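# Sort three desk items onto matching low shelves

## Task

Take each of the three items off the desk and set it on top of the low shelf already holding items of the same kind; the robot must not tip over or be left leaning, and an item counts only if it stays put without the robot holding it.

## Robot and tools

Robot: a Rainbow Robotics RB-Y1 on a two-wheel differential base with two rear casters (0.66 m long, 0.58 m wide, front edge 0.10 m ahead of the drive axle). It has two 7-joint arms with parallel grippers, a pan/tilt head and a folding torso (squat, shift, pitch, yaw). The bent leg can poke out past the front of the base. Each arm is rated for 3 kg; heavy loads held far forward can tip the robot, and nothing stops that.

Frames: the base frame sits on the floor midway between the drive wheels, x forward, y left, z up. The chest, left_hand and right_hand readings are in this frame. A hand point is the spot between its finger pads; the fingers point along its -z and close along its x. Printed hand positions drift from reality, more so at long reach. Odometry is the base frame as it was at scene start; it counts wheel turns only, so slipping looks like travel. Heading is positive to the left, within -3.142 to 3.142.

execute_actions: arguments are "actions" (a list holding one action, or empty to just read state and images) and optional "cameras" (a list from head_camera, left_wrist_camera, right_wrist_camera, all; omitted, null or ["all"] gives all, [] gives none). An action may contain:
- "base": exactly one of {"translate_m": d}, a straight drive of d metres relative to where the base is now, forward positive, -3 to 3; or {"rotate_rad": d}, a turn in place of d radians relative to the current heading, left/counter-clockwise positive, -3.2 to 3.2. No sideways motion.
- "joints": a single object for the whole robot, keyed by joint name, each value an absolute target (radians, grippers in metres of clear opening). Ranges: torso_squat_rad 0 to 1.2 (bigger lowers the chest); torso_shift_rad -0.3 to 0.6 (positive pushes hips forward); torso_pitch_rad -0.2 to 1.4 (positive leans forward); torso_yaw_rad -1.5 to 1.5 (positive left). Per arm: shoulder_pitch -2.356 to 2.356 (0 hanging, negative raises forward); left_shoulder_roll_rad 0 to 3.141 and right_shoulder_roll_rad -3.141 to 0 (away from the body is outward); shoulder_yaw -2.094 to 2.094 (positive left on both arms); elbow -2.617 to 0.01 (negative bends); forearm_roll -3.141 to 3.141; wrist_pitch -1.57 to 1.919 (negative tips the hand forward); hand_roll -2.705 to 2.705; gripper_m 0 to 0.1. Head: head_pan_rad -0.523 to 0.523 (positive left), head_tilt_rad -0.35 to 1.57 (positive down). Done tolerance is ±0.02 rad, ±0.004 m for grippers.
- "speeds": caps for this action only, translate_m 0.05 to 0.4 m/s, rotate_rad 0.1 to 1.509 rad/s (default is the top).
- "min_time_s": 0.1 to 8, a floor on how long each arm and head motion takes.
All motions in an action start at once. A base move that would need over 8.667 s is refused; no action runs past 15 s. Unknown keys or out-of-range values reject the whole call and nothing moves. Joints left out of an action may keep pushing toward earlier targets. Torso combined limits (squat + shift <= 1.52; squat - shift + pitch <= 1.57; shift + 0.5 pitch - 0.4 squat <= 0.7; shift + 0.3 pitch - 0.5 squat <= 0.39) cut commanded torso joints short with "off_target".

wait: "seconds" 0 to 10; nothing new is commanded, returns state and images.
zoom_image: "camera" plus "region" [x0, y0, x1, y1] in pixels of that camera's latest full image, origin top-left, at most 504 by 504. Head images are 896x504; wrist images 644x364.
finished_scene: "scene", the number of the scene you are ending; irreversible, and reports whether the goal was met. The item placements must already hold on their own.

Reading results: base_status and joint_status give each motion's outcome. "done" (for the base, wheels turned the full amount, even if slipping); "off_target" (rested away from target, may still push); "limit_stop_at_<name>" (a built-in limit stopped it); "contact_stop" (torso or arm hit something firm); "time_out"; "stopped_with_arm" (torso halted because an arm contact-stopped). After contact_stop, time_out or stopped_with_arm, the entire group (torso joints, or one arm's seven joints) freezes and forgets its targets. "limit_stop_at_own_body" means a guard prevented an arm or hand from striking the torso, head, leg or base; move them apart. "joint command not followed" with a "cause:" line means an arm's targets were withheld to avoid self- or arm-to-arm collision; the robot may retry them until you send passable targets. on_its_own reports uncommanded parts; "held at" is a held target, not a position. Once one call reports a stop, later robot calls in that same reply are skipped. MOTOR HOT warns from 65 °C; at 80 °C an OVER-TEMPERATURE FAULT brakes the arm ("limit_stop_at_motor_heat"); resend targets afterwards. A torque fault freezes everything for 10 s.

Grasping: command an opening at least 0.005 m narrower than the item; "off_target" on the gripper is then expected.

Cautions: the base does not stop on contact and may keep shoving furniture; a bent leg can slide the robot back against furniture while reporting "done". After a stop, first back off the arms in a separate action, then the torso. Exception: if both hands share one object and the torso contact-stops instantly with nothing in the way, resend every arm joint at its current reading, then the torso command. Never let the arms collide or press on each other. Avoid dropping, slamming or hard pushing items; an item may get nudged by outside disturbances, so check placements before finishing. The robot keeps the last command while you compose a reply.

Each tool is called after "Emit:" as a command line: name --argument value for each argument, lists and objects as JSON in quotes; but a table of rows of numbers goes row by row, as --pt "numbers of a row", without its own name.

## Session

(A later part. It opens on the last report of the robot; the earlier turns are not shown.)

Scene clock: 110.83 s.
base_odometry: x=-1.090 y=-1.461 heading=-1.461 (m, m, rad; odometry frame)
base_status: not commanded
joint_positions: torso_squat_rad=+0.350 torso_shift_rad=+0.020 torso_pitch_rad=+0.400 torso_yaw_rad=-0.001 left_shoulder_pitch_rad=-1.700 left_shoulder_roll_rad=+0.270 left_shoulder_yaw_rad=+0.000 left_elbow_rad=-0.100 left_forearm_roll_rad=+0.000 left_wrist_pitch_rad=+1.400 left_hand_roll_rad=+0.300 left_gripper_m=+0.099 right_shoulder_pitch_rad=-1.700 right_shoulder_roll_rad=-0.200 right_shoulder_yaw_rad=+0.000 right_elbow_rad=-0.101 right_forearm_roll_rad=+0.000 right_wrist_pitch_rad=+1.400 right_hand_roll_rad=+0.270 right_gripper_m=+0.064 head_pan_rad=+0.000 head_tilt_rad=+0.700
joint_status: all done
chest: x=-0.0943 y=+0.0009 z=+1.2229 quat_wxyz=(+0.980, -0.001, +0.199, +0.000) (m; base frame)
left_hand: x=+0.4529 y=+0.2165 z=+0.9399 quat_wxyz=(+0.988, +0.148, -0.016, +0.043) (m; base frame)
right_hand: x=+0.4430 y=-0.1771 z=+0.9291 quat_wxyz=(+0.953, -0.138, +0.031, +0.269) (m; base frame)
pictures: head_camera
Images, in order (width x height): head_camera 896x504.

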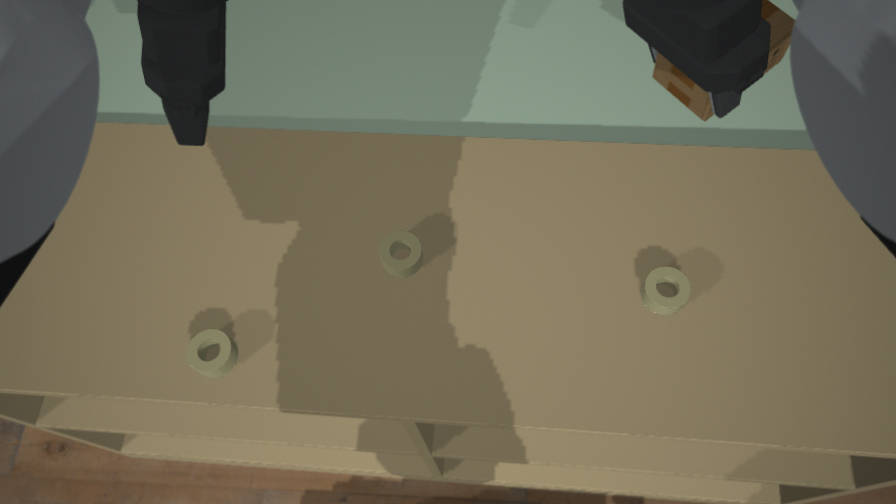

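Emit:
execute_actions --actions '[{"base":{"translate_m":-0.5}}]' --cameras '[]'

Emit:
execute_actions --actions '[{"base":{"rotate_rad":-1.571}}]' --cameras '["head_camera"]'

Scene clock: 115.13 s.
base_odometry: x=-1.145 y=-0.964 heading=-1.461 (m, m, rad; odometry frame)
base_status: done
joint_positions: torso_squat_rad=+0.350 torso_shift_rad=+0.020 torso_pitch_rad=+0.400 torso_yaw_rad=-0.001 left_shoulder_pitch_rad=-1.700 left_shoulder_roll_rad=+0.270 left_shoulder_yaw_rad=+0.000 left_elbow_rad=-0.100 left_forearm_roll_rad=+0.000 left_wrist_pitch_rad=+1.400 left_hand_roll_rad=+0.300 left_gripper_m=+0.099 right_shoulder_pitch_rad=-1.700 right_shoulder_roll_rad=-0.200 right_shoulder_yaw_rad=+0.000 right_elbow_rad=-0.101 right_forearm_roll_rad=+0.000 right_wrist_pitch_rad=+1.400 right_hand_roll_rad=+0.270 right_gripper_m=+0.064 head_pan_rad=+0.000 head_tilt_rad=+0.700
joint_status: not commanded
chest: x=-0.0944 y=+0.0009 z=+1.2229 quat_wxyz=(+0.980, -0.001, +0.199, +0.000) (m; base frame)
left_hand: x=+0.4528 y=+0.2166 z=+0.9399 quat_wxyz=(+0.988, +0.148, -0.016, +0.043) (m; base frame)
right_hand: x=+0.4430 y=-0.1771 z=+0.9291 quat_wxyz=(+0.953, -0.138, +0.031, +0.269) (m; base frame)
pictures: none
No camera images: the call's "cameras" was empty. Leave "cameras" out to get every camera's image.

Scene clock: 119.00 s.
base_odometry: x=-1.145 y=-0.964 heading=-3.031 (m, m, rad; odometry frame)
base_status: done
joint_positions: torso_squat_rad=+0.350 torso_shift_rad=+0.020 torso_pitch_rad=+0.400 torso_yaw_rad=-0.001 left_shoulder_pitch_rad=-1.700 left_shoulder_roll_rad=+0.270 left_shoulder_yaw_rad=+0.000 left_elbow_rad=-0.100 left_forearm_roll_rad=+0.000 left_wrist_pitch_rad=+1.400 left_hand_roll_rad=+0.300 left_gripper_m=+0.099 right_shoulder_pitch_rad=-1.700 right_shoulder_roll_rad=-0.200 right_shoulder_yaw_rad=+0.000 right_elbow_rad=-0.101 right_forearm_roll_rad=+0.000 right_wrist_pitch_rad=+1.400 right_hand_roll_rad=+0.270 right_gripper_m=+0.064 head_pan_rad=+0.000 head_tilt_rad=+0.700
joint_status: not commanded
chest: x=-0.0944 y=+0.0009 z=+1.2229 quat_wxyz=(+0.980, -0.001, +0.199, +0.000) (m; base frame)
left_hand: x=+0.4528 y=+0.2166 z=+0.9398 quat_wxyz=(+0.988, +0.148, -0.016, +0.043) (m; base frame)
right_hand: x=+0.4430 y=-0.1770 z=+0.9291 quat_wxyz=(+0.953, -0.138, +0.031, +0.269) (m; base frame)
pictures: head_camera
Images, in order (width x height): head_camera 896x504.

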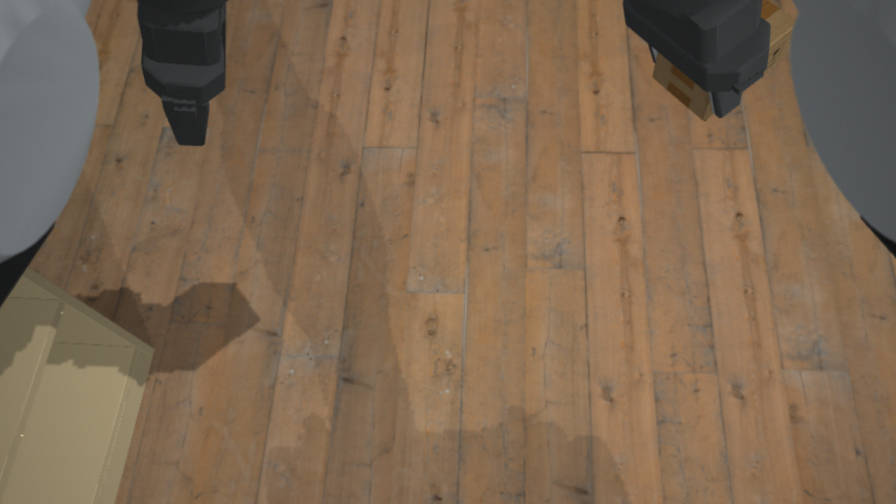

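Emit:
execute_actions --actions '[{"base":{"translate_m":0.8},"joints":{"head_tilt_rad":0.4}}]' --cameras '["head_camera"]'

Scene clock: 123.60 s.
base_odometry: x=-1.940 y=-1.052 heading=-3.031 (m, m, rad; odometry frame)
base_status: done
joint_positions: torso_squat_rad=+0.350 torso_shift_rad=+0.020 torso_pitch_rad=+0.400 torso_yaw_rad=-0.001 left_shoulder_pitch_rad=-1.700 left_shoulder_roll_rad=+0.270 left_shoulder_yaw_rad=+0.000 left_elbow_rad=-0.100 left_forearm_roll_rad=+0.000 left_wrist_pitch_rad=+1.400 left_hand_roll_rad=+0.300 left_gripper_m=+0.099 right_shoulder_pitch_rad=-1.700 right_shoulder_roll_rad=-0.200 right_shoulder_yaw_rad=+0.000 right_elbow_rad=-0.101 right_forearm_roll_rad=+0.000 right_wrist_pitch_rad=+1.400 right_hand_roll_rad=+0.270 right_gripper_m=+0.064 head_pan_rad=+0.000 head_tilt_rad=+0.400
joint_status: all done
chest: x=-0.0943 y=+0.0009 z=+1.2229 quat_wxyz=(+0.980, -0.001, +0.199, +0.000) (m; base frame)
left_hand: x=+0.4528 y=+0.2166 z=+0.9398 quat_wxyz=(+0.988, +0.148, -0.015, +0.043) (m; base frame)
right_hand: x=+0.4431 y=-0.1770 z=+0.9291 quat_wxyz=(+0.953, -0.138, +0.031, +0.269) (m; base frame)
pictures: head_camera
Images, in order (width x height): head_camera 896x504.

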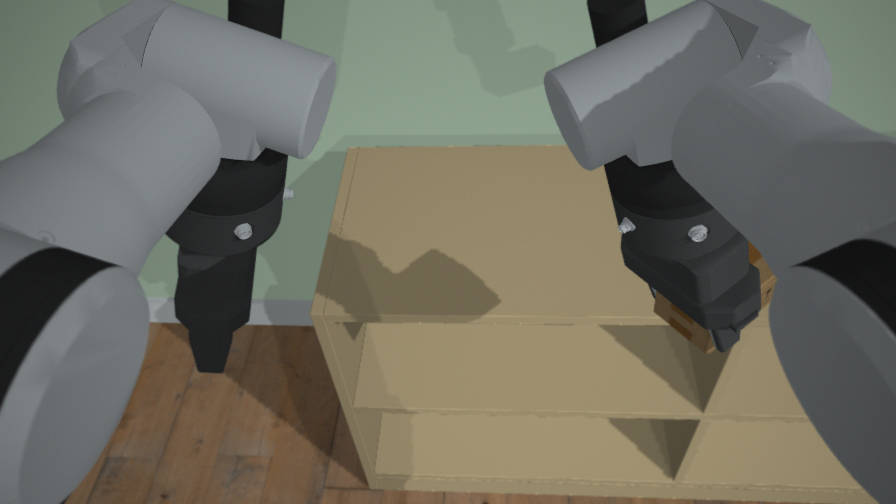

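Emit:
execute_actions --actions '[{"base":{"translate_m":0.42},"joints":{"head_tilt_rad":0.7,"right_shoulder_roll_rad":-0.25,"right_hand_roll_rad":-0.1}}]' --cameras '["head_camera"]'

Scene clock: 128.40 s.
base_odometry: x=-2.358 y=-1.098 heading=-3.031 (m, m, rad; odometry frame)
base_status: done
joint_positions: torso_squat_rad=+0.350 torso_shift_rad=+0.020 torso_pitch_rad=+0.400 torso_yaw_rad=-0.001 left_shoulder_pitch_rad=-1.700 left_shoulder_roll_rad=+0.270 left_shoulder_yaw_rad=+0.000 left_elbow_rad=-0.100 left_forearm_roll_rad=+0.000 left_wrist_pitch_rad=+1.400 left_hand_roll_rad=+0.300 left_gripper_m=+0.099 right_shoulder_pitch_rad=-1.700 right_shoulder_roll_rad=-0.250 right_shoulder_yaw_rad=+0.000 right_elbow_rad=-0.101 right_forearm_roll_rad=+0.000 right_wrist_pitch_rad=+1.400 right_hand_roll_rad=-0.100 right_gripper_m=+0.064 head_pan_rad=+0.000 head_tilt_rad=+0.700
joint_status: all done
chest: x=-0.0943 y=+0.0009 z=+1.2229 quat_wxyz=(+0.980, -0.001, +0.199, +0.000) (m; base frame)
left_hand: x=+0.4528 y=+0.2166 z=+0.9397 quat_wxyz=(+0.988, +0.148, -0.015, +0.043) (m; base frame)
right_hand: x=+0.4505 y=-0.2045 z=+0.9374 quat_wxyz=(+0.987, -0.148, +0.001, +0.065) (m; base frame)
pictures: head_camera
Images, in order (width x height): head_camera 896x504.

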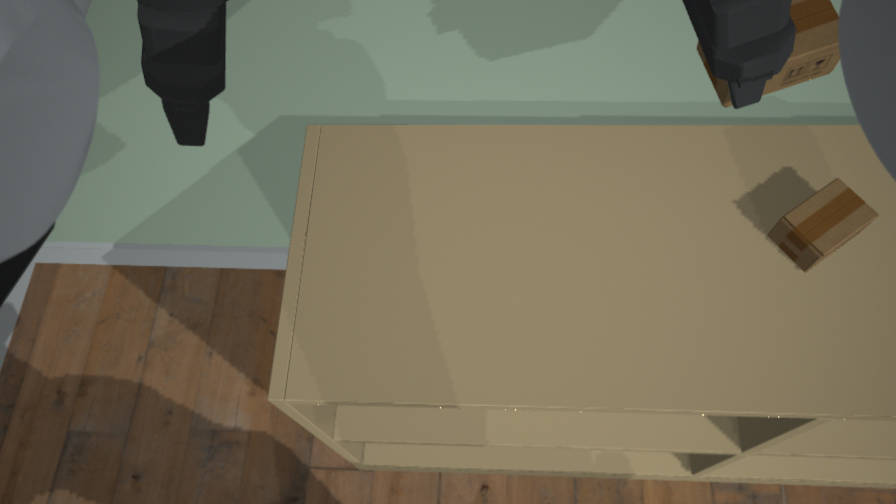

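Emit:
execute_actions --actions '[{"joints":{"right_shoulder_pitch_rad":-1.15,"right_wrist_pitch_rad":0.85,"right_shoulder_roll_rad":-0.12},"min_time_s":1.5}]' --cameras '[]'

Emit:
execute_actions --actions '[{"joints":{"right_gripper_m":0.1}}]' --cameras '[]'

Emit:
execute_actions --actions '[{"joints":{"right_shoulder_pitch_rad":-1.7,"right_wrist_pitch_rad":1.4}}]' --cameras '["head_camera"]'

Scene clock: 134.90 s.
base_odometry: x=-2.358 y=-1.098 heading=-3.031 (m, m, rad; odometry frame)
base_status: not commanded
joint_positions: torso_squat_rad=+0.350 torso_shift_rad=+0.020 torso_pitch_rad=+0.400 torso_yaw_rad=-0.001 left_shoulder_pitch_rad=-1.700 left_shoulder_roll_rad=+0.270 left_shoulder_yaw_rad=+0.000 left_elbow_rad=-0.100 left_forearm_roll_rad=+0.000 left_wrist_pitch_rad=+1.400 left_hand_roll_rad=+0.300 left_gripper_m=+0.099 right_shoulder_pitch_rad=-1.150 right_shoulder_roll_rad=-0.120 right_shoulder_yaw_rad=+0.000 right_elbow_rad=-0.101 right_forearm_roll_rad=+0.000 right_wrist_pitch_rad=+0.850 right_hand_roll_rad=-0.100 right_gripper_m=+0.064 head_pan_rad=+0.000 head_tilt_rad=+0.700
joint_status: all done
chest: x=-0.0943 y=+0.0009 z=+1.2229 quat_wxyz=(+0.980, -0.001, +0.199, +0.000) (m; base frame)
left_hand: x=+0.4528 y=+0.2166 z=+0.9397 quat_wxyz=(+0.988, +0.148, -0.015, +0.043) (m; base frame)
right_hand: x=+0.2957 y=-0.2067 z=+0.6789 quat_wxyz=(+0.992, -0.078, +0.014, +0.094) (m; base frame)
pictures: none
No camera images: the call's "cameras" was empty. Leave "cameras" out to get every camera's image.

Scene clock: 136.10 s.
base_odometry: x=-2.358 y=-1.098 heading=-3.031 (m, m, rad; odometry frame)
base_status: not commanded
joint_positions: torso_squat_rad=+0.350 torso_shift_rad=+0.020 torso_pitch_rad=+0.400 torso_yaw_rad=-0.001 left_shoulder_pitch_rad=-1.700 left_shoulder_roll_rad=+0.270 left_shoulder_yaw_rad=+0.000 left_elbow_rad=-0.100 left_forearm_roll_rad=+0.000 left_wrist_pitch_rad=+1.400 left_hand_roll_rad=+0.300 left_gripper_m=+0.099 right_shoulder_pitch_rad=-1.150 right_shoulder_roll_rad=-0.120 right_shoulder_yaw_rad=+0.000 right_elbow_rad=-0.101 right_forearm_roll_rad=+0.000 right_wrist_pitch_rad=+0.850 right_hand_roll_rad=-0.100 right_gripper_m=+0.100 head_pan_rad=+0.000 head_tilt_rad=+0.700
joint_status: all done
chest: x=-0.0943 y=+0.0009 z=+1.2229 quat_wxyz=(+0.980, -0.001, +0.199, +0.000) (m; base frame)
left_hand: x=+0.4528 y=+0.2166 z=+0.9397 quat_wxyz=(+0.988, +0.148, -0.015, +0.043) (m; base frame)
right_hand: x=+0.2957 y=-0.2067 z=+0.6789 quat_wxyz=(+0.992, -0.078, +0.014, +0.094) (m; base frame)
pictures: none
No camera images: the call's "cameras" was empty. Leave "cameras" out to get every camera's image.

Scene clock: 137.33 s.
base_odometry: x=-2.358 y=-1.098 heading=-3.031 (m, m, rad; odometry frame)
base_status: not commanded
joint_positions: torso_squat_rad=+0.350 torso_shift_rad=+0.020 torso_pitch_rad=+0.400 torso_yaw_rad=-0.001 left_shoulder_pitch_rad=-1.700 left_shoulder_roll_rad=+0.270 left_shoulder_yaw_rad=+0.000 left_elbow_rad=-0.100 left_forearm_roll_rad=+0.000 left_wrist_pitch_rad=+1.400 left_hand_roll_rad=+0.300 left_gripper_m=+0.099 right_shoulder_pitch_rad=-1.700 right_shoulder_roll_rad=-0.120 right_shoulder_yaw_rad=+0.000 right_elbow_rad=-0.101 right_forearm_roll_rad=+0.000 right_wrist_pitch_rad=+1.400 right_hand_roll_rad=-0.100 right_gripper_m=+0.100 head_pan_rad=+0.000 head_tilt_rad=+0.700
joint_status: all done
chest: x=-0.0944 y=+0.0009 z=+1.2229 quat_wxyz=(+0.980, -0.001, +0.199, +0.000) (m; base frame)
left_hand: x=+0.4527 y=+0.2166 z=+0.9398 quat_wxyz=(+0.988, +0.148, -0.015, +0.043) (m; base frame)
right_hand: x=+0.4284 y=-0.1334 z=+0.9170 quat_wxyz=(+0.983, -0.130, +0.012, +0.127) (m; base frame)
pictures: head_camera
Images, in order (width x height): head_camera 896x504.

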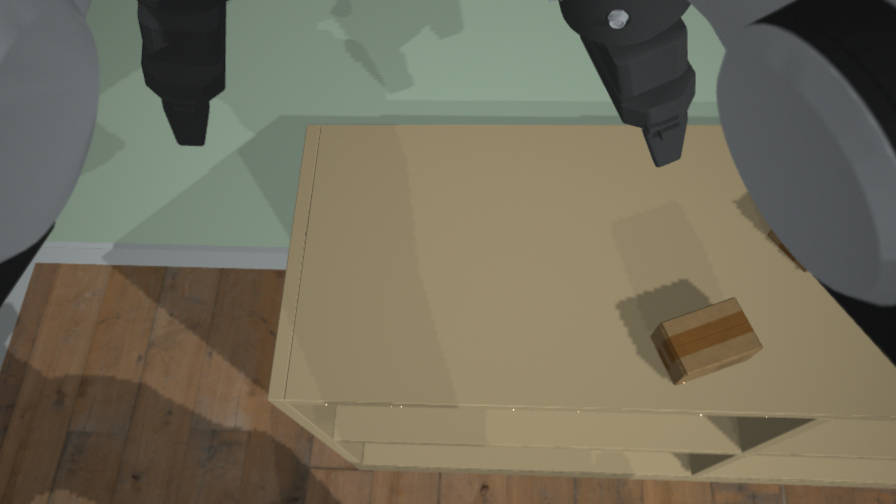

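Emit:
execute_actions --actions '[{"base":{"translate_m":-0.3}}]' --cameras '[]'

Emit:
execute_actions --actions '[{"base":{"rotate_rad":-2.79}}]' --cameras '[]'

Emit:
execute_actions --actions '[{"base":{"translate_m":3.0}}]' --cameras '[]'

Emit:
execute_actions --actions '[{"base":{"translate_m":0.57}}]' --cameras '[]'

Emit:
execute_actions --actions '[{"base":{"rotate_rad":-0.352},"joints":{"head_tilt_rad":0.6}}]' --cameras '[]'

Emit:
execute_actions --actions '[{"base":{"translate_m":0.55},"joints":{"left_shoulder_roll_rad":0.38}}]' --cameras '["head_camera","left_wrist_camera"]'

Scene clock: 147.37 s.
base_odometry: x=-2.060 y=-1.065 heading=-3.031 (m, m, rad; odometry frame)
base_status: done
joint_positions: torso_squat_rad=+0.350 torso_shift_rad=+0.020 torso_pitch_rad=+0.400 torso_yaw_rad=-0.001 left_shoulder_pitch_rad=-1.700 left_shoulder_roll_rad=+0.270 left_shoulder_yaw_rad=+0.000 left_elbow_rad=-0.100 left_forearm_roll_rad=+0.000 left_wrist_pitch_rad=+1.400 left_hand_roll_rad=+0.300 left_gripper_m=+0.099 right_shoulder_pitch_rad=-1.700 right_shoulder_roll_rad=-0.120 right_shoulder_yaw_rad=+0.000 right_elbow_rad=-0.101 right_forearm_roll_rad=+0.000 right_wrist_pitch_rad=+1.400 right_hand_roll_rad=-0.100 right_gripper_m=+0.100 head_pan_rad=+0.000 head_tilt_rad=+0.700
joint_status: not commanded
chest: x=-0.0944 y=+0.0009 z=+1.2229 quat_wxyz=(+0.980, -0.001, +0.199, +0.000) (m; base frame)
left_hand: x=+0.4527 y=+0.2166 z=+0.9397 quat_wxyz=(+0.988, +0.148, -0.015, +0.043) (m; base frame)
right_hand: x=+0.4283 y=-0.1334 z=+0.9169 quat_wxyz=(+0.983, -0.130, +0.013, +0.127) (m; base frame)
pictures: none
No camera images: the call's "cameras" was empty. Leave "cameras" out to get every camera's image.

Scene clock: 156.27 s.
base_odometry: x=-2.053 y=-1.061 heading=+0.493 (m, m, rad; odometry frame)
base_status: rotate_rad time_out (by the wheels' count: -2.759 of -2.790)
joint_positions: torso_squat_rad=+0.350 torso_shift_rad=+0.020 torso_pitch_rad=+0.400 torso_yaw_rad=-0.001 left_shoulder_pitch_rad=-1.700 left_shoulder_roll_rad=+0.270 left_shoulder_yaw_rad=+0.000 left_elbow_rad=-0.100 left_forearm_roll_rad=+0.000 left_wrist_pitch_rad=+1.400 left_hand_roll_rad=+0.300 left_gripper_m=+0.099 right_shoulder_pitch_rad=-1.700 right_shoulder_roll_rad=-0.120 right_shoulder_yaw_rad=+0.000 right_elbow_rad=-0.101 right_forearm_roll_rad=+0.000 right_wrist_pitch_rad=+1.400 right_hand_roll_rad=-0.100 right_gripper_m=+0.100 head_pan_rad=-0.001 head_tilt_rad=+0.700
joint_status: not commanded
chest: x=-0.0944 y=+0.0009 z=+1.2229 quat_wxyz=(+0.980, -0.001, +0.199, +0.000) (m; base frame)
left_hand: x=+0.4527 y=+0.2165 z=+0.9398 quat_wxyz=(+0.988, +0.148, -0.015, +0.043) (m; base frame)
right_hand: x=+0.4283 y=-0.1334 z=+0.9168 quat_wxyz=(+0.983, -0.130, +0.013, +0.127) (m; base frame)
pictures: none
No camera images: the call's "cameras" was empty. Leave "cameras" out to get every camera's image.

not run: a stop came earlier in this reply.

not run: a stop came earlier in this reply.

not run: a stop came earlier in this reply.

not run: a stop came earlier in this reply.

Emit:
execute_actions --actions '[{"joints":{"head_tilt_rad":0.0}}]' --cameras '["head_camera"]'

Scene clock: 159.17 s.
base_odometry: x=-2.053 y=-1.061 heading=+0.493 (m, m, rad; odometry frame)
base_status: not commanded
joint_positions: torso_squat_rad=+0.350 torso_shift_rad=+0.020 torso_pitch_rad=+0.400 torso_yaw_rad=-0.001 left_shoulder_pitch_rad=-1.700 left_shoulder_roll_rad=+0.270 left_shoulder_yaw_rad=+0.000 left_elbow_rad=-0.100 left_forearm_roll_rad=+0.000 left_wrist_pitch_rad=+1.400 left_hand_roll_rad=+0.300 left_gripper_m=+0.099 right_shoulder_pitch_rad=-1.700 right_shoulder_roll_rad=-0.120 right_shoulder_yaw_rad=+0.000 right_elbow_rad=-0.101 right_forearm_roll_rad=+0.000 right_wrist_pitch_rad=+1.400 right_hand_roll_rad=-0.100 right_gripper_m=+0.100 head_pan_rad=-0.001 head_tilt_rad=+0.000
joint_status: all done
chest: x=-0.0944 y=+0.0009 z=+1.2229 quat_wxyz=(+0.980, -0.001, +0.199, +0.000) (m; base frame)
left_hand: x=+0.4527 y=+0.2165 z=+0.9398 quat_wxyz=(+0.988, +0.148, -0.015, +0.043) (m; base frame)
right_hand: x=+0.4283 y=-0.1334 z=+0.9168 quat_wxyz=(+0.983, -0.130, +0.013, +0.127) (m; base frame)
pictures: head_camera
Images, in order (width x height): head_camera 896x504.

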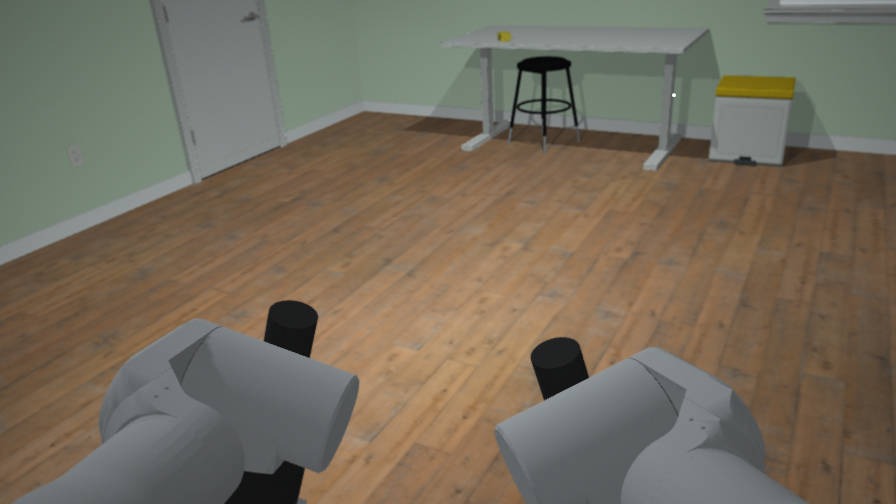

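Emit:
execute_actions --actions '[{"base":{"translate_m":3.0}}]' --cameras '[]'

Emit:
execute_actions --actions '[{"base":{"translate_m":0.29}}]' --cameras '[]'

Emit:
execute_actions --actions '[{"base":{"rotate_rad":-0.383},"joints":{"head_tilt_rad":0.6}}]' --cameras '[]'

Emit:
execute_actions --actions '[{"base":{"translate_m":0.6},"joints":{"left_shoulder_roll_rad":0.38}}]' --cameras '["head_camera"]'

Scene clock: 172.10 s.
base_odometry: x=+0.590 y=+0.359 heading=+0.493 (m, m, rad; odometry frame)
base_status: done
joint_positions: torso_squat_rad=+0.350 torso_shift_rad=+0.020 torso_pitch_rad=+0.400 torso_yaw_rad=-0.001 left_shoulder_pitch_rad=-1.700 left_shoulder_roll_rad=+0.270 left_shoulder_yaw_rad=+0.000 left_elbow_rad=-0.100 left_forearm_roll_rad=+0.000 left_wrist_pitch_rad=+1.400 left_hand_roll_rad=+0.300 left_gripper_m=+0.099 right_shoulder_pitch_rad=-1.700 right_shoulder_roll_rad=-0.120 right_shoulder_yaw_rad=+0.000 right_elbow_rad=-0.101 right_forearm_roll_rad=+0.000 right_wrist_pitch_rad=+1.400 right_hand_roll_rad=-0.100 right_gripper_m=+0.100 head_pan_rad=-0.001 head_tilt_rad=+0.000
joint_status: not commanded
chest: x=-0.0943 y=+0.0009 z=+1.2229 quat_wxyz=(+0.980, -0.001, +0.199, +0.000) (m; base frame)
left_hand: x=+0.4528 y=+0.2165 z=+0.9397 quat_wxyz=(+0.988, +0.148, -0.015, +0.043) (m; base frame)
right_hand: x=+0.4283 y=-0.1334 z=+0.9168 quat_wxyz=(+0.983, -0.130, +0.013, +0.127) (m; base frame)
pictures: none
No camera images: the call's "cameras" was empty. Leave "cameras" out to get every camera's image.

Scene clock: 174.27 s.
base_odometry: x=+0.846 y=+0.496 heading=+0.493 (m, m, rad; odometry frame)
base_status: done
joint_positions: torso_squat_rad=+0.350 torso_shift_rad=+0.020 torso_pitch_rad=+0.400 torso_yaw_rad=-0.001 left_shoulder_pitch_rad=-1.700 left_shoulder_roll_rad=+0.270 left_shoulder_yaw_rad=+0.000 left_elbow_rad=-0.100 left_forearm_roll_rad=+0.000 left_wrist_pitch_rad=+1.400 left_hand_roll_rad=+0.300 left_gripper_m=+0.099 right_shoulder_pitch_rad=-1.700 right_shoulder_roll_rad=-0.120 right_shoulder_yaw_rad=+0.000 right_elbow_rad=-0.101 right_forearm_roll_rad=+0.000 right_wrist_pitch_rad=+1.400 right_hand_roll_rad=-0.100 right_gripper_m=+0.100 head_pan_rad=-0.001 head_tilt_rad=+0.000
joint_status: not commanded
chest: x=-0.0943 y=+0.0009 z=+1.2229 quat_wxyz=(+0.980, -0.001, +0.199, +0.000) (m; base frame)
left_hand: x=+0.4528 y=+0.2165 z=+0.9397 quat_wxyz=(+0.988, +0.148, -0.015, +0.043) (m; base frame)
right_hand: x=+0.4283 y=-0.1334 z=+0.9168 quat_wxyz=(+0.983, -0.130, +0.013, +0.127) (m; base frame)
pictures: none
No camera images: the call's "cameras" was empty. Leave "cameras" out to get every camera's image.

Scene clock: 176.37 s.
base_odometry: x=+0.846 y=+0.496 heading=+0.110 (m, m, rad; odometry frame)
base_status: done
joint_positions: torso_squat_rad=+0.350 torso_shift_rad=+0.020 torso_pitch_rad=+0.400 torso_yaw_rad=-0.001 left_shoulder_pitch_rad=-1.700 left_shoulder_roll_rad=+0.270 left_shoulder_yaw_rad=+0.000 left_elbow_rad=-0.100 left_forearm_roll_rad=+0.000 left_wrist_pitch_rad=+1.400 left_hand_roll_rad=+0.300 left_gripper_m=+0.099 right_shoulder_pitch_rad=-1.700 right_shoulder_roll_rad=-0.120 right_shoulder_yaw_rad=+0.000 right_elbow_rad=-0.101 right_forearm_roll_rad=+0.000 right_wrist_pitch_rad=+1.400 right_hand_roll_rad=-0.100 right_gripper_m=+0.100 head_pan_rad=-0.001 head_tilt_rad=+0.600
joint_status: all done
chest: x=-0.0943 y=+0.0009 z=+1.2229 quat_wxyz=(+0.980, -0.001, +0.199, +0.000) (m; base frame)
left_hand: x=+0.4527 y=+0.2165 z=+0.9397 quat_wxyz=(+0.988, +0.148, -0.015, +0.043) (m; base frame)
right_hand: x=+0.4283 y=-0.1334 z=+0.9168 quat_wxyz=(+0.983, -0.130, +0.013, +0.127) (m; base frame)
pictures: none
No camera images: the call's "cameras" was empty. Leave "cameras" out to get every camera's image.

Scene clock: 179.33 s.
base_odometry: x=+1.442 y=+0.562 heading=+0.110 (m, m, rad; odometry frame)
base_status: done
joint_positions: torso_squat_rad=+0.350 torso_shift_rad=+0.020 torso_pitch_rad=+0.400 torso_yaw_rad=-0.001 left_shoulder_pitch_rad=-1.700 left_shoulder_roll_rad=+0.380 left_shoulder_yaw_rad=+0.000 left_elbow_rad=-0.100 left_forearm_roll_rad=+0.000 left_wrist_pitch_rad=+1.400 left_hand_roll_rad=+0.300 left_gripper_m=+0.099 right_shoulder_pitch_rad=-1.700 right_shoulder_roll_rad=-0.120 right_shoulder_yaw_rad=+0.000 right_elbow_rad=-0.101 right_forearm_roll_rad=+0.000 right_wrist_pitch_rad=+1.400 right_hand_roll_rad=-0.100 right_gripper_m=+0.100 head_pan_rad=-0.001 head_tilt_rad=+0.600
joint_status: all done
chest: x=-0.0943 y=+0.0009 z=+1.2229 quat_wxyz=(+0.980, -0.001, +0.199, +0.000) (m; base frame)
left_hand: x=+0.4630 y=+0.2781 z=+0.9598 quat_wxyz=(+0.982, +0.161, -0.027, +0.095) (m; base frame)
right_hand: x=+0.4283 y=-0.1334 z=+0.9168 quat_wxyz=(+0.983, -0.130, +0.013, +0.127) (m; base frame)
pictures: head_camera
Images, in order (width x height): head_camera 896x504.

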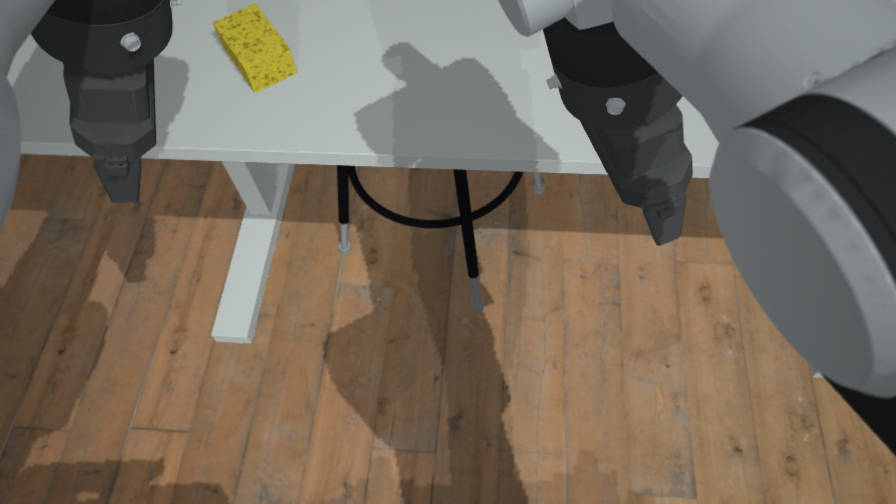

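Emit:
execute_actions --actions '[{"base":{"translate_m":0.33},"joints":{"left_shoulder_roll_rad":0.3,"left_shoulder_pitch_rad":-1.5,"left_wrist_pitch_rad":1.2}}]' --cameras '["left_wrist_camera"]'

Scene clock: 183.70 s.
base_odometry: x=+1.770 y=+0.598 heading=+0.110 (m, m, rad; odometry frame)
base_status: done
joint_positions: torso_squat_rad=+0.350 torso_shift_rad=+0.020 torso_pitch_rad=+0.400 torso_yaw_rad=-0.001 left_shoulder_pitch_rad=-1.500 left_shoulder_roll_rad=+0.300 left_shoulder_yaw_rad=+0.000 left_elbow_rad=-0.100 left_forearm_roll_rad=+0.000 left_wrist_pitch_rad=+1.200 left_hand_roll_rad=+0.300 left_gripper_m=+0.099 right_shoulder_pitch_rad=-1.700 right_shoulder_roll_rad=-0.120 right_shoulder_yaw_rad=+0.000 right_elbow_rad=-0.101 right_forearm_roll_rad=+0.000 right_wrist_pitch_rad=+1.400 right_hand_roll_rad=-0.100 right_gripper_m=+0.100 head_pan_rad=-0.001 head_tilt_rad=+0.600
joint_status: all done
chest: x=-0.0943 y=+0.0009 z=+1.2229 quat_wxyz=(+0.980, -0.001, +0.199, +0.000) (m; base frame)
left_hand: x=+0.4245 y=+0.2675 z=+0.8490 quat_wxyz=(+0.987, +0.147, -0.018, +0.059) (m; base frame)
right_hand: x=+0.4283 y=-0.1334 z=+0.9167 quat_wxyz=(+0.983, -0.130, +0.013, +0.127) (m; base frame)
pictures: left_wrist_camera
Images, in order (width x height): left_wrist_camera 644x364.

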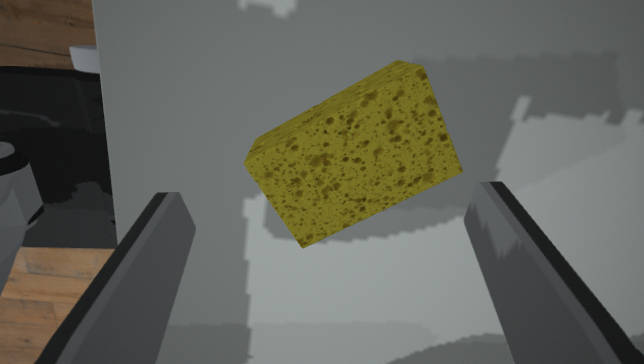

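Emit:
execute_actions --actions '[{"joints":{"left_hand_roll_rad":-0.8}}]' --cameras '["left_wrist_camera"]'

Scene clock: 187.43 s.
base_odometry: x=+1.770 y=+0.598 heading=+0.110 (m, m, rad; odometry frame)
base_status: not commanded
joint_positions: torso_squat_rad=+0.350 torso_shift_rad=+0.020 torso_pitch_rad=+0.400 torso_yaw_rad=-0.001 left_shoulder_pitch_rad=-1.500 left_shoulder_roll_rad=+0.300 left_shoulder_yaw_rad=+0.000 left_elbow_rad=-0.100 left_forearm_roll_rad=+0.000 left_wrist_pitch_rad=+1.200 left_hand_roll_rad=-0.800 left_gripper_m=+0.099 right_shoulder_pitch_rad=-1.700 right_shoulder_roll_rad=-0.120 right_shoulder_yaw_rad=+0.000 right_elbow_rad=-0.101 right_forearm_roll_rad=+0.000 right_wrist_pitch_rad=+1.400 right_hand_roll_rad=-0.100 right_gripper_m=+0.100 head_pan_rad=-0.001 head_tilt_rad=+0.600
joint_status: all done
chest: x=-0.0943 y=+0.0009 z=+1.2229 quat_wxyz=(+0.980, -0.001, +0.199, +0.000) (m; base frame)
left_hand: x=+0.4245 y=+0.2675 z=+0.8490 quat_wxyz=(+0.873, +0.134, +0.062, -0.466) (m; base frame)
right_hand: x=+0.4283 y=-0.1334 z=+0.9167 quat_wxyz=(+0.983, -0.130, +0.013, +0.127) (m; base frame)
pictures: left_wrist_camera
Images, in order (width x height): left_wrist_camera 644x364.

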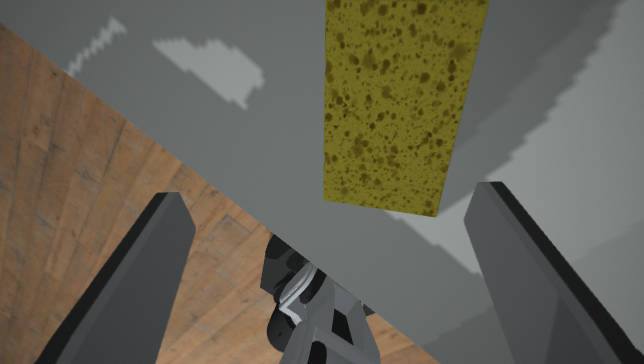

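Emit:
execute_actions --actions '[{"joints":{"torso_shift_rad":0.14,"left_shoulder_roll_rad":0.26,"left_shoulder_pitch_rad":-1.38,"left_wrist_pitch_rad":1.08}}]' --cameras '["left_wrist_camera"]'

Scene clock: 193.10 s.
base_odometry: x=+1.770 y=+0.598 heading=+0.110 (m, m, rad; odometry frame)
base_status: not commanded
joint_positions: torso_squat_rad=+0.350 torso_shift_rad=+0.140 torso_pitch_rad=+0.400 torso_yaw_rad=-0.001 left_shoulder_pitch_rad=-1.380 left_shoulder_roll_rad=+0.260 left_shoulder_yaw_rad=+0.000 left_elbow_rad=-0.100 left_forearm_roll_rad=+0.000 left_wrist_pitch_rad=+1.080 left_hand_roll_rad=-0.800 left_gripper_m=+0.099 right_shoulder_pitch_rad=-1.700 right_shoulder_roll_rad=-0.120 right_shoulder_yaw_rad=+0.000 right_elbow_rad=-0.101 right_forearm_roll_rad=+0.000 right_wrist_pitch_rad=+1.400 right_hand_roll_rad=-0.100 right_gripper_m=+0.100 head_pan_rad=-0.001 head_tilt_rad=+0.600
joint_status: all done
chest: x=-0.0160 y=+0.0009 z=+1.2166 quat_wxyz=(+0.980, -0.001, +0.199, +0.000) (m; base frame)
left_hand: x=+0.4698 y=+0.2631 z=+0.7824 quat_wxyz=(+0.867, +0.121, +0.059, -0.479) (m; base frame)
right_hand: x=+0.5068 y=-0.1334 z=+0.9107 quat_wxyz=(+0.983, -0.130, +0.013, +0.127) (m; base frame)
pictures: left_wrist_camera
Images, in order (width x height): left_wrist_camera 644x364.

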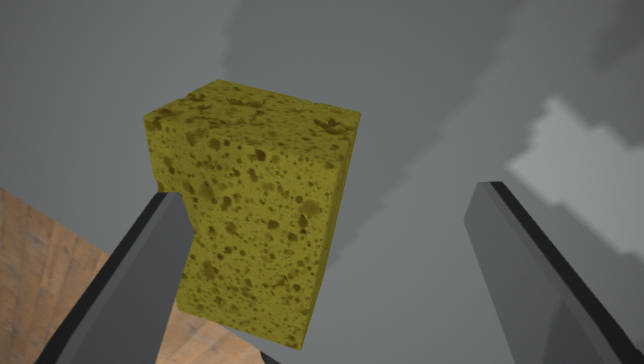

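Emit:
execute_actions --actions '[{"joints":{"left_shoulder_roll_rad":0.29,"left_shoulder_pitch_rad":-1.36,"left_wrist_pitch_rad":1.06}}]' --cameras '["left_wrist_camera"]'

Scene clock: 197.17 s.
base_odometry: x=+1.770 y=+0.598 heading=+0.111 (m, m, rad; odometry frame)
base_status: not commanded
joint_positions: torso_squat_rad=+0.350 torso_shift_rad=+0.140 torso_pitch_rad=+0.399 torso_yaw_rad=+0.000 left_shoulder_pitch_rad=-1.360 left_shoulder_roll_rad=+0.291 left_shoulder_yaw_rad=+0.000 left_elbow_rad=-0.100 left_forearm_roll_rad=+0.000 left_wrist_pitch_rad=+1.061 left_hand_roll_rad=-0.800 left_gripper_m=+0.099 right_shoulder_pitch_rad=-1.700 right_shoulder_roll_rad=-0.120 right_shoulder_yaw_rad=+0.000 right_elbow_rad=-0.101 right_forearm_roll_rad=+0.000 right_wrist_pitch_rad=+1.400 right_hand_roll_rad=-0.100 right_gripper_m=+0.100 head_pan_rad=-0.001 head_tilt_rad=+0.600
joint_status: all done
chest: x=-0.0161 y=+0.0008 z=+1.2166 quat_wxyz=(+0.980, -0.001, +0.198, +0.000) (m; base frame)
left_hand: x=+0.4683 y=+0.2857 z=+0.7797 quat_wxyz=(+0.872, +0.130, +0.060, -0.468) (m; base frame)
right_hand: x=+0.5067 y=-0.1334 z=+0.9109 quat_wxyz=(+0.983, -0.130, +0.012, +0.127) (m; base frame)
pictures: left_wrist_camera
Images, in order (width x height): left_wrist_camera 644x364.

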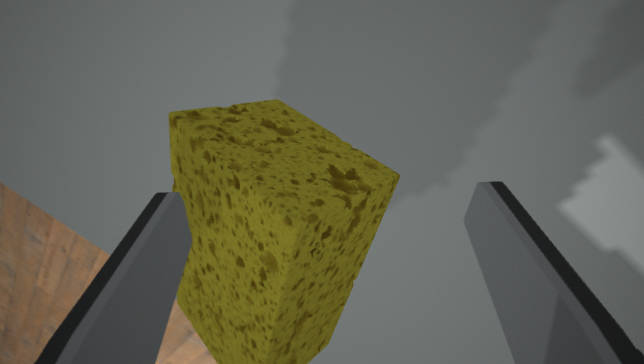

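Emit:
execute_actions --actions '[{"joints":{"left_shoulder_pitch_rad":-1.32,"left_wrist_pitch_rad":1.02},"min_time_s":1}]' --cameras '[]'

Emit:
execute_actions --actions '[{"joints":{"left_gripper_m":0.03}}]' --cameras '["left_wrist_camera"]'

Scene clock: 200.53 s.
base_odometry: x=+1.770 y=+0.598 heading=+0.110 (m, m, rad; odometry frame)
base_status: not commanded
joint_positions: torso_squat_rad=+0.350 torso_shift_rad=+0.140 torso_pitch_rad=+0.399 torso_yaw_rad=-0.001 left_shoulder_pitch_rad=-1.322 left_shoulder_roll_rad=+0.290 left_shoulder_yaw_rad=+0.000 left_elbow_rad=-0.101 left_forearm_roll_rad=+0.000 left_wrist_pitch_rad=+1.020 left_hand_roll_rad=-0.800 left_gripper_m=+0.099 right_shoulder_pitch_rad=-1.700 right_shoulder_roll_rad=-0.120 right_shoulder_yaw_rad=+0.000 right_elbow_rad=-0.101 right_forearm_roll_rad=+0.000 right_wrist_pitch_rad=+1.400 right_hand_roll_rad=-0.100 right_gripper_m=+0.100 head_pan_rad=-0.001 head_tilt_rad=+0.600
joint_status: all done
chest: x=-0.0161 y=+0.0008 z=+1.2167 quat_wxyz=(+0.980, -0.001, +0.198, +0.000) (m; base frame)
left_hand: x=+0.4582 y=+0.2919 z=+0.7636 quat_wxyz=(+0.872, +0.129, +0.058, -0.468) (m; base frame)
right_hand: x=+0.5067 y=-0.1334 z=+0.9109 quat_wxyz=(+0.983, -0.130, +0.012, +0.127) (m; base frame)
pictures: none
No camera images: the call's "cameras" was empty. Leave "cameras" out to get every camera's image.

Scene clock: 201.70 s.
base_odometry: x=+1.770 y=+0.598 heading=+0.110 (m, m, rad; odometry frame)
base_status: not commanded
joint_positions: torso_squat_rad=+0.350 torso_shift_rad=+0.140 torso_pitch_rad=+0.400 torso_yaw_rad=-0.001 left_shoulder_pitch_rad=-1.321 left_shoulder_roll_rad=+0.290 left_shoulder_yaw_rad=+0.000 left_elbow_rad=-0.100 left_forearm_roll_rad=+0.000 left_wrist_pitch_rad=+1.020 left_hand_roll_rad=-0.800 left_gripper_m=+0.074 right_shoulder_pitch_rad=-1.700 right_shoulder_roll_rad=-0.120 right_shoulder_yaw_rad=+0.000 right_elbow_rad=-0.101 right_forearm_roll_rad=+0.000 right_wrist_pitch_rad=+1.400 right_hand_roll_rad=-0.100 right_gripper_m=+0.100 head_pan_rad=-0.001 head_tilt_rad=+0.600
joint_status: left_gripper_m off_target (ended at +0.074, target +0.030)
chest: x=-0.0159 y=+0.0009 z=+1.2166 quat_wxyz=(+0.980, -0.001, +0.199, +0.000) (m; base frame)
left_hand: x=+0.4576 y=+0.2921 z=+0.7629 quat_wxyz=(+0.873, +0.129, +0.059, -0.468) (m; base frame)
right_hand: x=+0.5068 y=-0.1334 z=+0.9107 quat_wxyz=(+0.983, -0.130, +0.013, +0.127) (m; base frame)
pictures: left_wrist_camera
Images, in order (width x height): left_wrist_camera 644x364.

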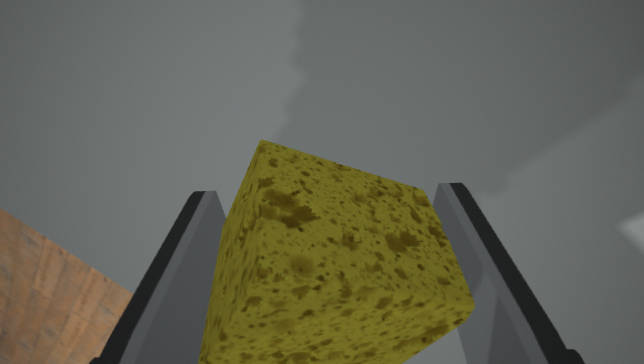

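Emit:
execute_actions --actions '[{"joints":{"left_gripper_m":0.1}}]' --cameras '[]'

Emit:
execute_actions --actions '[{"joints":{"left_hand_roll_rad":-1.2}}]' --cameras '["left_wrist_camera"]'

Scene clock: 205.00 s.
base_odometry: x=+1.770 y=+0.598 heading=+0.110 (m, m, rad; odometry frame)
base_status: not commanded
joint_positions: torso_squat_rad=+0.350 torso_shift_rad=+0.140 torso_pitch_rad=+0.399 torso_yaw_rad=+0.000 left_shoulder_pitch_rad=-1.321 left_shoulder_roll_rad=+0.291 left_shoulder_yaw_rad=+0.000 left_elbow_rad=-0.101 left_forearm_roll_rad=+0.000 left_wrist_pitch_rad=+1.020 left_hand_roll_rad=-0.800 left_gripper_m=+0.099 right_shoulder_pitch_rad=-1.700 right_shoulder_roll_rad=-0.120 right_shoulder_yaw_rad=+0.000 right_elbow_rad=-0.101 right_forearm_roll_rad=+0.000 right_wrist_pitch_rad=+1.400 right_hand_roll_rad=-0.100 right_gripper_m=+0.100 head_pan_rad=-0.001 head_tilt_rad=+0.600
joint_status: all done
chest: x=-0.0162 y=+0.0008 z=+1.2167 quat_wxyz=(+0.980, -0.001, +0.198, +0.000) (m; base frame)
left_hand: x=+0.4578 y=+0.2925 z=+0.7635 quat_wxyz=(+0.873, +0.129, +0.059, -0.467) (m; base frame)
right_hand: x=+0.5067 y=-0.1334 z=+0.9110 quat_wxyz=(+0.983, -0.130, +0.012, +0.127) (m; base frame)
pictures: none
No camera images: the call's "cameras" was empty. Leave "cameras" out to get every camera's image.

Scene clock: 205.87 s.
base_odometry: x=+1.770 y=+0.598 heading=+0.110 (m, m, rad; odometry frame)
base_status: not commanded
joint_positions: torso_squat_rad=+0.350 torso_shift_rad=+0.140 torso_pitch_rad=+0.399 torso_yaw_rad=+0.000 left_shoulder_pitch_rad=-1.324 left_shoulder_roll_rad=+0.291 left_shoulder_yaw_rad=+0.000 left_elbow_rad=-0.102 left_forearm_roll_rad=+0.000 left_wrist_pitch_rad=+1.020 left_hand_roll_rad=-1.200 left_gripper_m=+0.099 right_shoulder_pitch_rad=-1.700 right_shoulder_roll_rad=-0.120 right_shoulder_yaw_rad=+0.000 right_elbow_rad=-0.101 right_forearm_roll_rad=+0.000 right_wrist_pitch_rad=+1.400 right_hand_roll_rad=-0.100 right_gripper_m=+0.100 head_pan_rad=-0.001 head_tilt_rad=+0.600
joint_status: all done
chest: x=-0.0163 y=+0.0008 z=+1.2167 quat_wxyz=(+0.980, -0.001, +0.198, +0.000) (m; base frame)
left_hand: x=+0.4600 y=+0.2920 z=+0.7652 quat_wxyz=(+0.762, +0.117, +0.081, -0.631) (m; base frame)
right_hand: x=+0.5066 y=-0.1335 z=+0.9112 quat_wxyz=(+0.983, -0.130, +0.012, +0.127) (m; base frame)
pictures: left_wrist_camera
Images, in order (width x height): left_wrist_camera 644x364.

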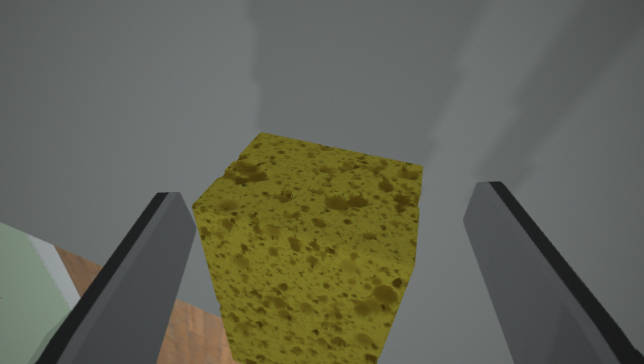

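Emit:
execute_actions --actions '[{"joints":{"left_gripper_m":0.03}}]' --cameras '["left_wrist_camera"]'

Scene clock: 208.30 s.
base_odometry: x=+1.770 y=+0.598 heading=+0.110 (m, m, rad; odometry frame)
base_status: not commanded
joint_positions: torso_squat_rad=+0.350 torso_shift_rad=+0.140 torso_pitch_rad=+0.400 torso_yaw_rad=-0.001 left_shoulder_pitch_rad=-1.321 left_shoulder_roll_rad=+0.290 left_shoulder_yaw_rad=+0.000 left_elbow_rad=-0.100 left_forearm_roll_rad=+0.000 left_wrist_pitch_rad=+1.020 left_hand_roll_rad=-1.200 left_gripper_m=+0.065 right_shoulder_pitch_rad=-1.700 right_shoulder_roll_rad=-0.120 right_shoulder_yaw_rad=+0.000 right_elbow_rad=-0.101 right_forearm_roll_rad=+0.000 right_wrist_pitch_rad=+1.400 right_hand_roll_rad=-0.100 right_gripper_m=+0.100 head_pan_rad=-0.001 head_tilt_rad=+0.600
joint_status: left_gripper_m off_target (ended at +0.065, target +0.030)
chest: x=-0.0159 y=+0.0008 z=+1.2166 quat_wxyz=(+0.980, -0.001, +0.199, +0.000) (m; base frame)
left_hand: x=+0.4575 y=+0.2921 z=+0.7628 quat_wxyz=(+0.762, +0.115, +0.083, -0.632) (m; base frame)
right_hand: x=+0.5068 y=-0.1335 z=+0.9107 quat_wxyz=(+0.983, -0.130, +0.013, +0.127) (m; base frame)
pictures: left_wrist_camera
Images, in order (width x height): left_wrist_camera 644x364.

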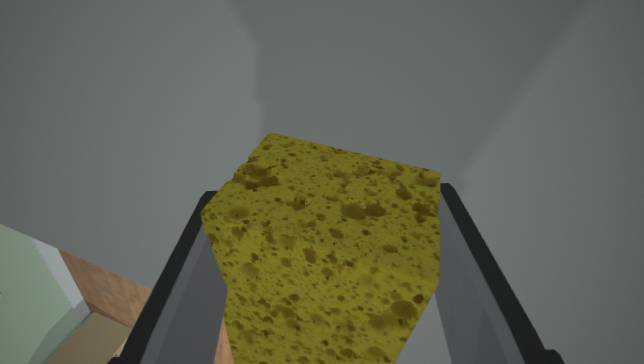

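Emit:
execute_actions --actions '[{"base":{"translate_m":-0.5},"joints":{"left_shoulder_pitch_rad":-1.7,"left_wrist_pitch_rad":1.4,"left_shoulder_roll_rad":0.25,"left_hand_roll_rad":0.3,"torso_shift_rad":0.02}}]' --cameras '[]'

Emit:
execute_actions --actions '[{"base":{"rotate_rad":2.808}}]' --cameras '[]'

Emit:
execute_actions --actions '[{"base":{"translate_m":2.75}}]' --cameras '[]'

Emit:
execute_actions --actions '[{"base":{"rotate_rad":-1.237},"joints":{"head_tilt_rad":0.4}}]' --cameras '["head_camera"]'

Scene clock: 217.47 s.
base_odometry: x=+1.273 y=+0.543 heading=+0.111 (m, m, rad; odometry frame)
base_status: done
joint_positions: torso_squat_rad=+0.350 torso_shift_rad=+0.020 torso_pitch_rad=+0.400 torso_yaw_rad=-0.001 left_shoulder_pitch_rad=-1.700 left_shoulder_roll_rad=+0.250 left_shoulder_yaw_rad=+0.000 left_elbow_rad=-0.100 left_forearm_roll_rad=+0.000 left_wrist_pitch_rad=+1.400 left_hand_roll_rad=+0.300 left_gripper_m=+0.065 right_shoulder_pitch_rad=-1.700 right_shoulder_roll_rad=-0.120 right_shoulder_yaw_rad=+0.000 right_elbow_rad=-0.101 right_forearm_roll_rad=+0.000 right_wrist_pitch_rad=+1.400 right_hand_roll_rad=-0.100 right_gripper_m=+0.100 head_pan_rad=-0.001 head_tilt_rad=+0.600
joint_status: all done
chest: x=-0.0944 y=+0.0009 z=+1.2229 quat_wxyz=(+0.980, -0.001, +0.199, +0.000) (m; base frame)
left_hand: x=+0.4502 y=+0.2056 z=+0.9364 quat_wxyz=(+0.989, +0.146, -0.013, +0.033) (m; base frame)
right_hand: x=+0.4282 y=-0.1334 z=+0.9168 quat_wxyz=(+0.983, -0.130, +0.013, +0.127) (m; base frame)
pictures: none
No camera images: the call's "cameras" was empty. Leave "cameras" out to get every camera's image.

Scene clock: 222.53 s.
base_odometry: x=+1.273 y=+0.543 heading=+2.918 (m, m, rad; odometry frame)
base_status: done
joint_positions: torso_squat_rad=+0.350 torso_shift_rad=+0.020 torso_pitch_rad=+0.400 torso_yaw_rad=-0.001 left_shoulder_pitch_rad=-1.700 left_shoulder_roll_rad=+0.250 left_shoulder_yaw_rad=+0.000 left_elbow_rad=-0.100 left_forearm_roll_rad=+0.000 left_wrist_pitch_rad=+1.400 left_hand_roll_rad=+0.300 left_gripper_m=+0.065 right_shoulder_pitch_rad=-1.700 right_shoulder_roll_rad=-0.120 right_shoulder_yaw_rad=+0.000 right_elbow_rad=-0.101 right_forearm_roll_rad=+0.000 right_wrist_pitch_rad=+1.400 right_hand_roll_rad=-0.100 right_gripper_m=+0.100 head_pan_rad=-0.001 head_tilt_rad=+0.600
joint_status: not commanded
chest: x=-0.0944 y=+0.0009 z=+1.2229 quat_wxyz=(+0.980, -0.001, +0.199, +0.000) (m; base frame)
left_hand: x=+0.4502 y=+0.2056 z=+0.9364 quat_wxyz=(+0.989, +0.146, -0.013, +0.033) (m; base frame)
right_hand: x=+0.4283 y=-0.1335 z=+0.9168 quat_wxyz=(+0.983, -0.130, +0.013, +0.127) (m; base frame)
pictures: none
No camera images: the call's "cameras" was empty. Leave "cameras" out to get every camera's image.

Scene clock: 230.77 s.
base_odometry: x=-1.409 y=+1.152 heading=+2.918 (m, m, rad; odometry frame)
base_status: done
joint_positions: torso_squat_rad=+0.350 torso_shift_rad=+0.020 torso_pitch_rad=+0.400 torso_yaw_rad=-0.001 left_shoulder_pitch_rad=-1.700 left_shoulder_roll_rad=+0.250 left_shoulder_yaw_rad=+0.000 left_elbow_rad=-0.100 left_forearm_roll_rad=+0.000 left_wrist_pitch_rad=+1.400 left_hand_roll_rad=+0.300 left_gripper_m=+0.065 right_shoulder_pitch_rad=-1.700 right_shoulder_roll_rad=-0.120 right_shoulder_yaw_rad=+0.000 right_elbow_rad=-0.101 right_forearm_roll_rad=+0.000 right_wrist_pitch_rad=+1.400 right_hand_roll_rad=-0.100 right_gripper_m=+0.100 head_pan_rad=-0.001 head_tilt_rad=+0.600
joint_status: not commanded
chest: x=-0.0943 y=+0.0009 z=+1.2229 quat_wxyz=(+0.980, -0.001, +0.199, +0.000) (m; base frame)
left_hand: x=+0.4502 y=+0.2056 z=+0.9363 quat_wxyz=(+0.989, +0.146, -0.013, +0.033) (m; base frame)
right_hand: x=+0.4283 y=-0.1335 z=+0.9168 quat_wxyz=(+0.983, -0.130, +0.013, +0.127) (m; base frame)
pictures: none
No camera images: the call's "cameras" was empty. Leave "cameras" out to get every camera's image.

Scene clock: 234.27 s.
base_odometry: x=-1.409 y=+1.152 heading=+1.682 (m, m, rad; odometry frame)
base_status: done
joint_positions: torso_squat_rad=+0.350 torso_shift_rad=+0.020 torso_pitch_rad=+0.400 torso_yaw_rad=-0.001 left_shoulder_pitch_rad=-1.700 left_shoulder_roll_rad=+0.250 left_shoulder_yaw_rad=+0.000 left_elbow_rad=-0.100 left_forearm_roll_rad=+0.000 left_wrist_pitch_rad=+1.400 left_hand_roll_rad=+0.300 left_gripper_m=+0.065 right_shoulder_pitch_rad=-1.700 right_shoulder_roll_rad=-0.120 right_shoulder_yaw_rad=+0.000 right_elbow_rad=-0.101 right_forearm_roll_rad=+0.000 right_wrist_pitch_rad=+1.400 right_hand_roll_rad=-0.100 right_gripper_m=+0.100 head_pan_rad=-0.001 head_tilt_rad=+0.400
joint_status: all done
chest: x=-0.0943 y=+0.0009 z=+1.2229 quat_wxyz=(+0.980, -0.001, +0.199, +0.000) (m; base frame)
left_hand: x=+0.4502 y=+0.2056 z=+0.9363 quat_wxyz=(+0.989, +0.146, -0.013, +0.033) (m; base frame)
right_hand: x=+0.4283 y=-0.1335 z=+0.9168 quat_wxyz=(+0.983, -0.130, +0.013, +0.127) (m; base frame)
pictures: head_camera
Images, in order (width x height): head_camera 896x504.

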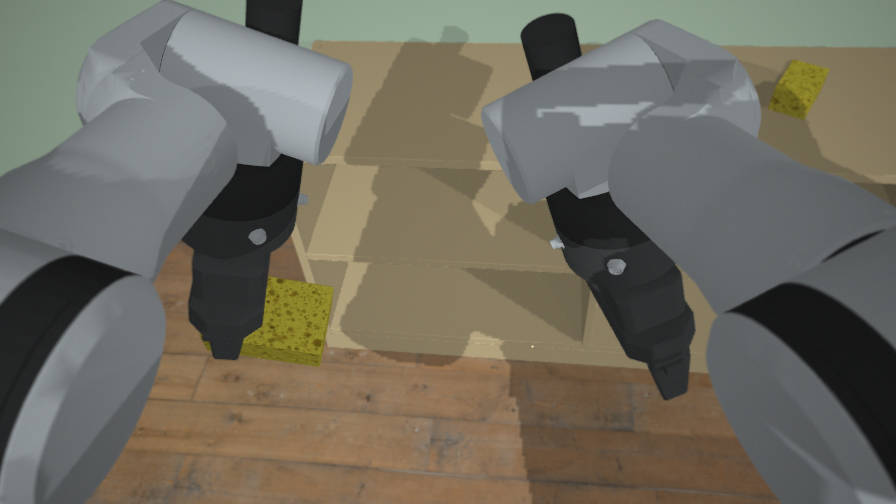

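Emit:
execute_actions --actions '[{"base":{"translate_m":0.78},"joints":{"left_shoulder_roll_rad":0.05,"torso_yaw_rad":-0.25,"right_shoulder_roll_rad":-0.4,"head_tilt_rad":0.7}}]' --cameras '["head_camera"]'

Scene clock: 241.37 s.
base_odometry: x=-1.495 y=+1.927 heading=+1.682 (m, m, rad; odometry frame)
base_status: done
joint_positions: torso_squat_rad=+0.350 torso_shift_rad=+0.020 torso_pitch_rad=+0.400 torso_yaw_rad=-0.250 left_shoulder_pitch_rad=-1.700 left_shoulder_roll_rad=+0.050 left_shoulder_yaw_rad=+0.000 left_elbow_rad=-0.100 left_forearm_roll_rad=+0.000 left_wrist_pitch_rad=+1.400 left_hand_roll_rad=+0.300 left_gripper_m=+0.065 right_shoulder_pitch_rad=-1.700 right_shoulder_roll_rad=-0.400 right_shoulder_yaw_rad=+0.000 right_elbow_rad=-0.101 right_forearm_roll_rad=+0.000 right_wrist_pitch_rad=+1.400 right_hand_roll_rad=-0.100 right_gripper_m=+0.100 head_pan_rad=-0.001 head_tilt_rad=+0.700
joint_status: all done
chest: x=-0.0943 y=+0.0009 z=+1.2229 quat_wxyz=(+0.972, -0.026, +0.197, -0.122) (m; base frame)
left_hand: x=+0.4172 y=-0.0515 z=+0.9043 quat_wxyz=(+0.982, +0.073, -0.009, -0.174) (m; base frame)
right_hand: x=+0.3813 y=-0.4314 z=+1.0006 quat_wxyz=(+0.969, -0.215, +0.005, -0.118) (m; base frame)
pictures: head_camera
Images, in order (width x height): head_camera 896x504.

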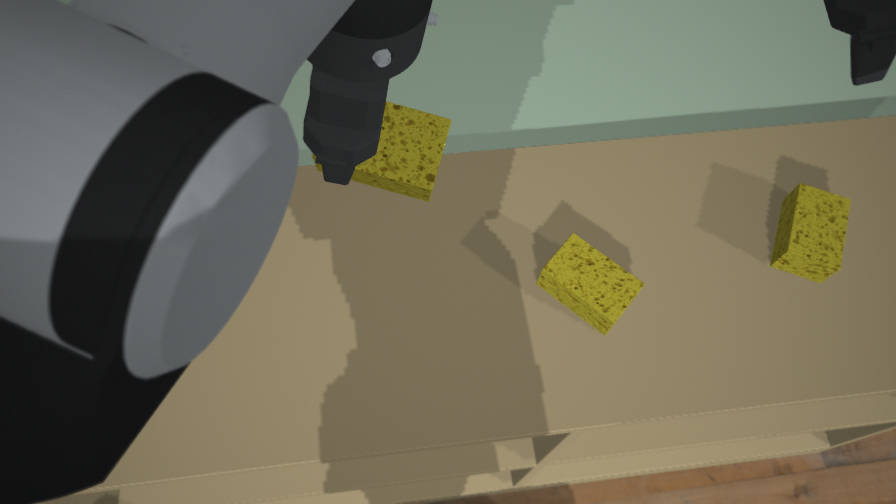

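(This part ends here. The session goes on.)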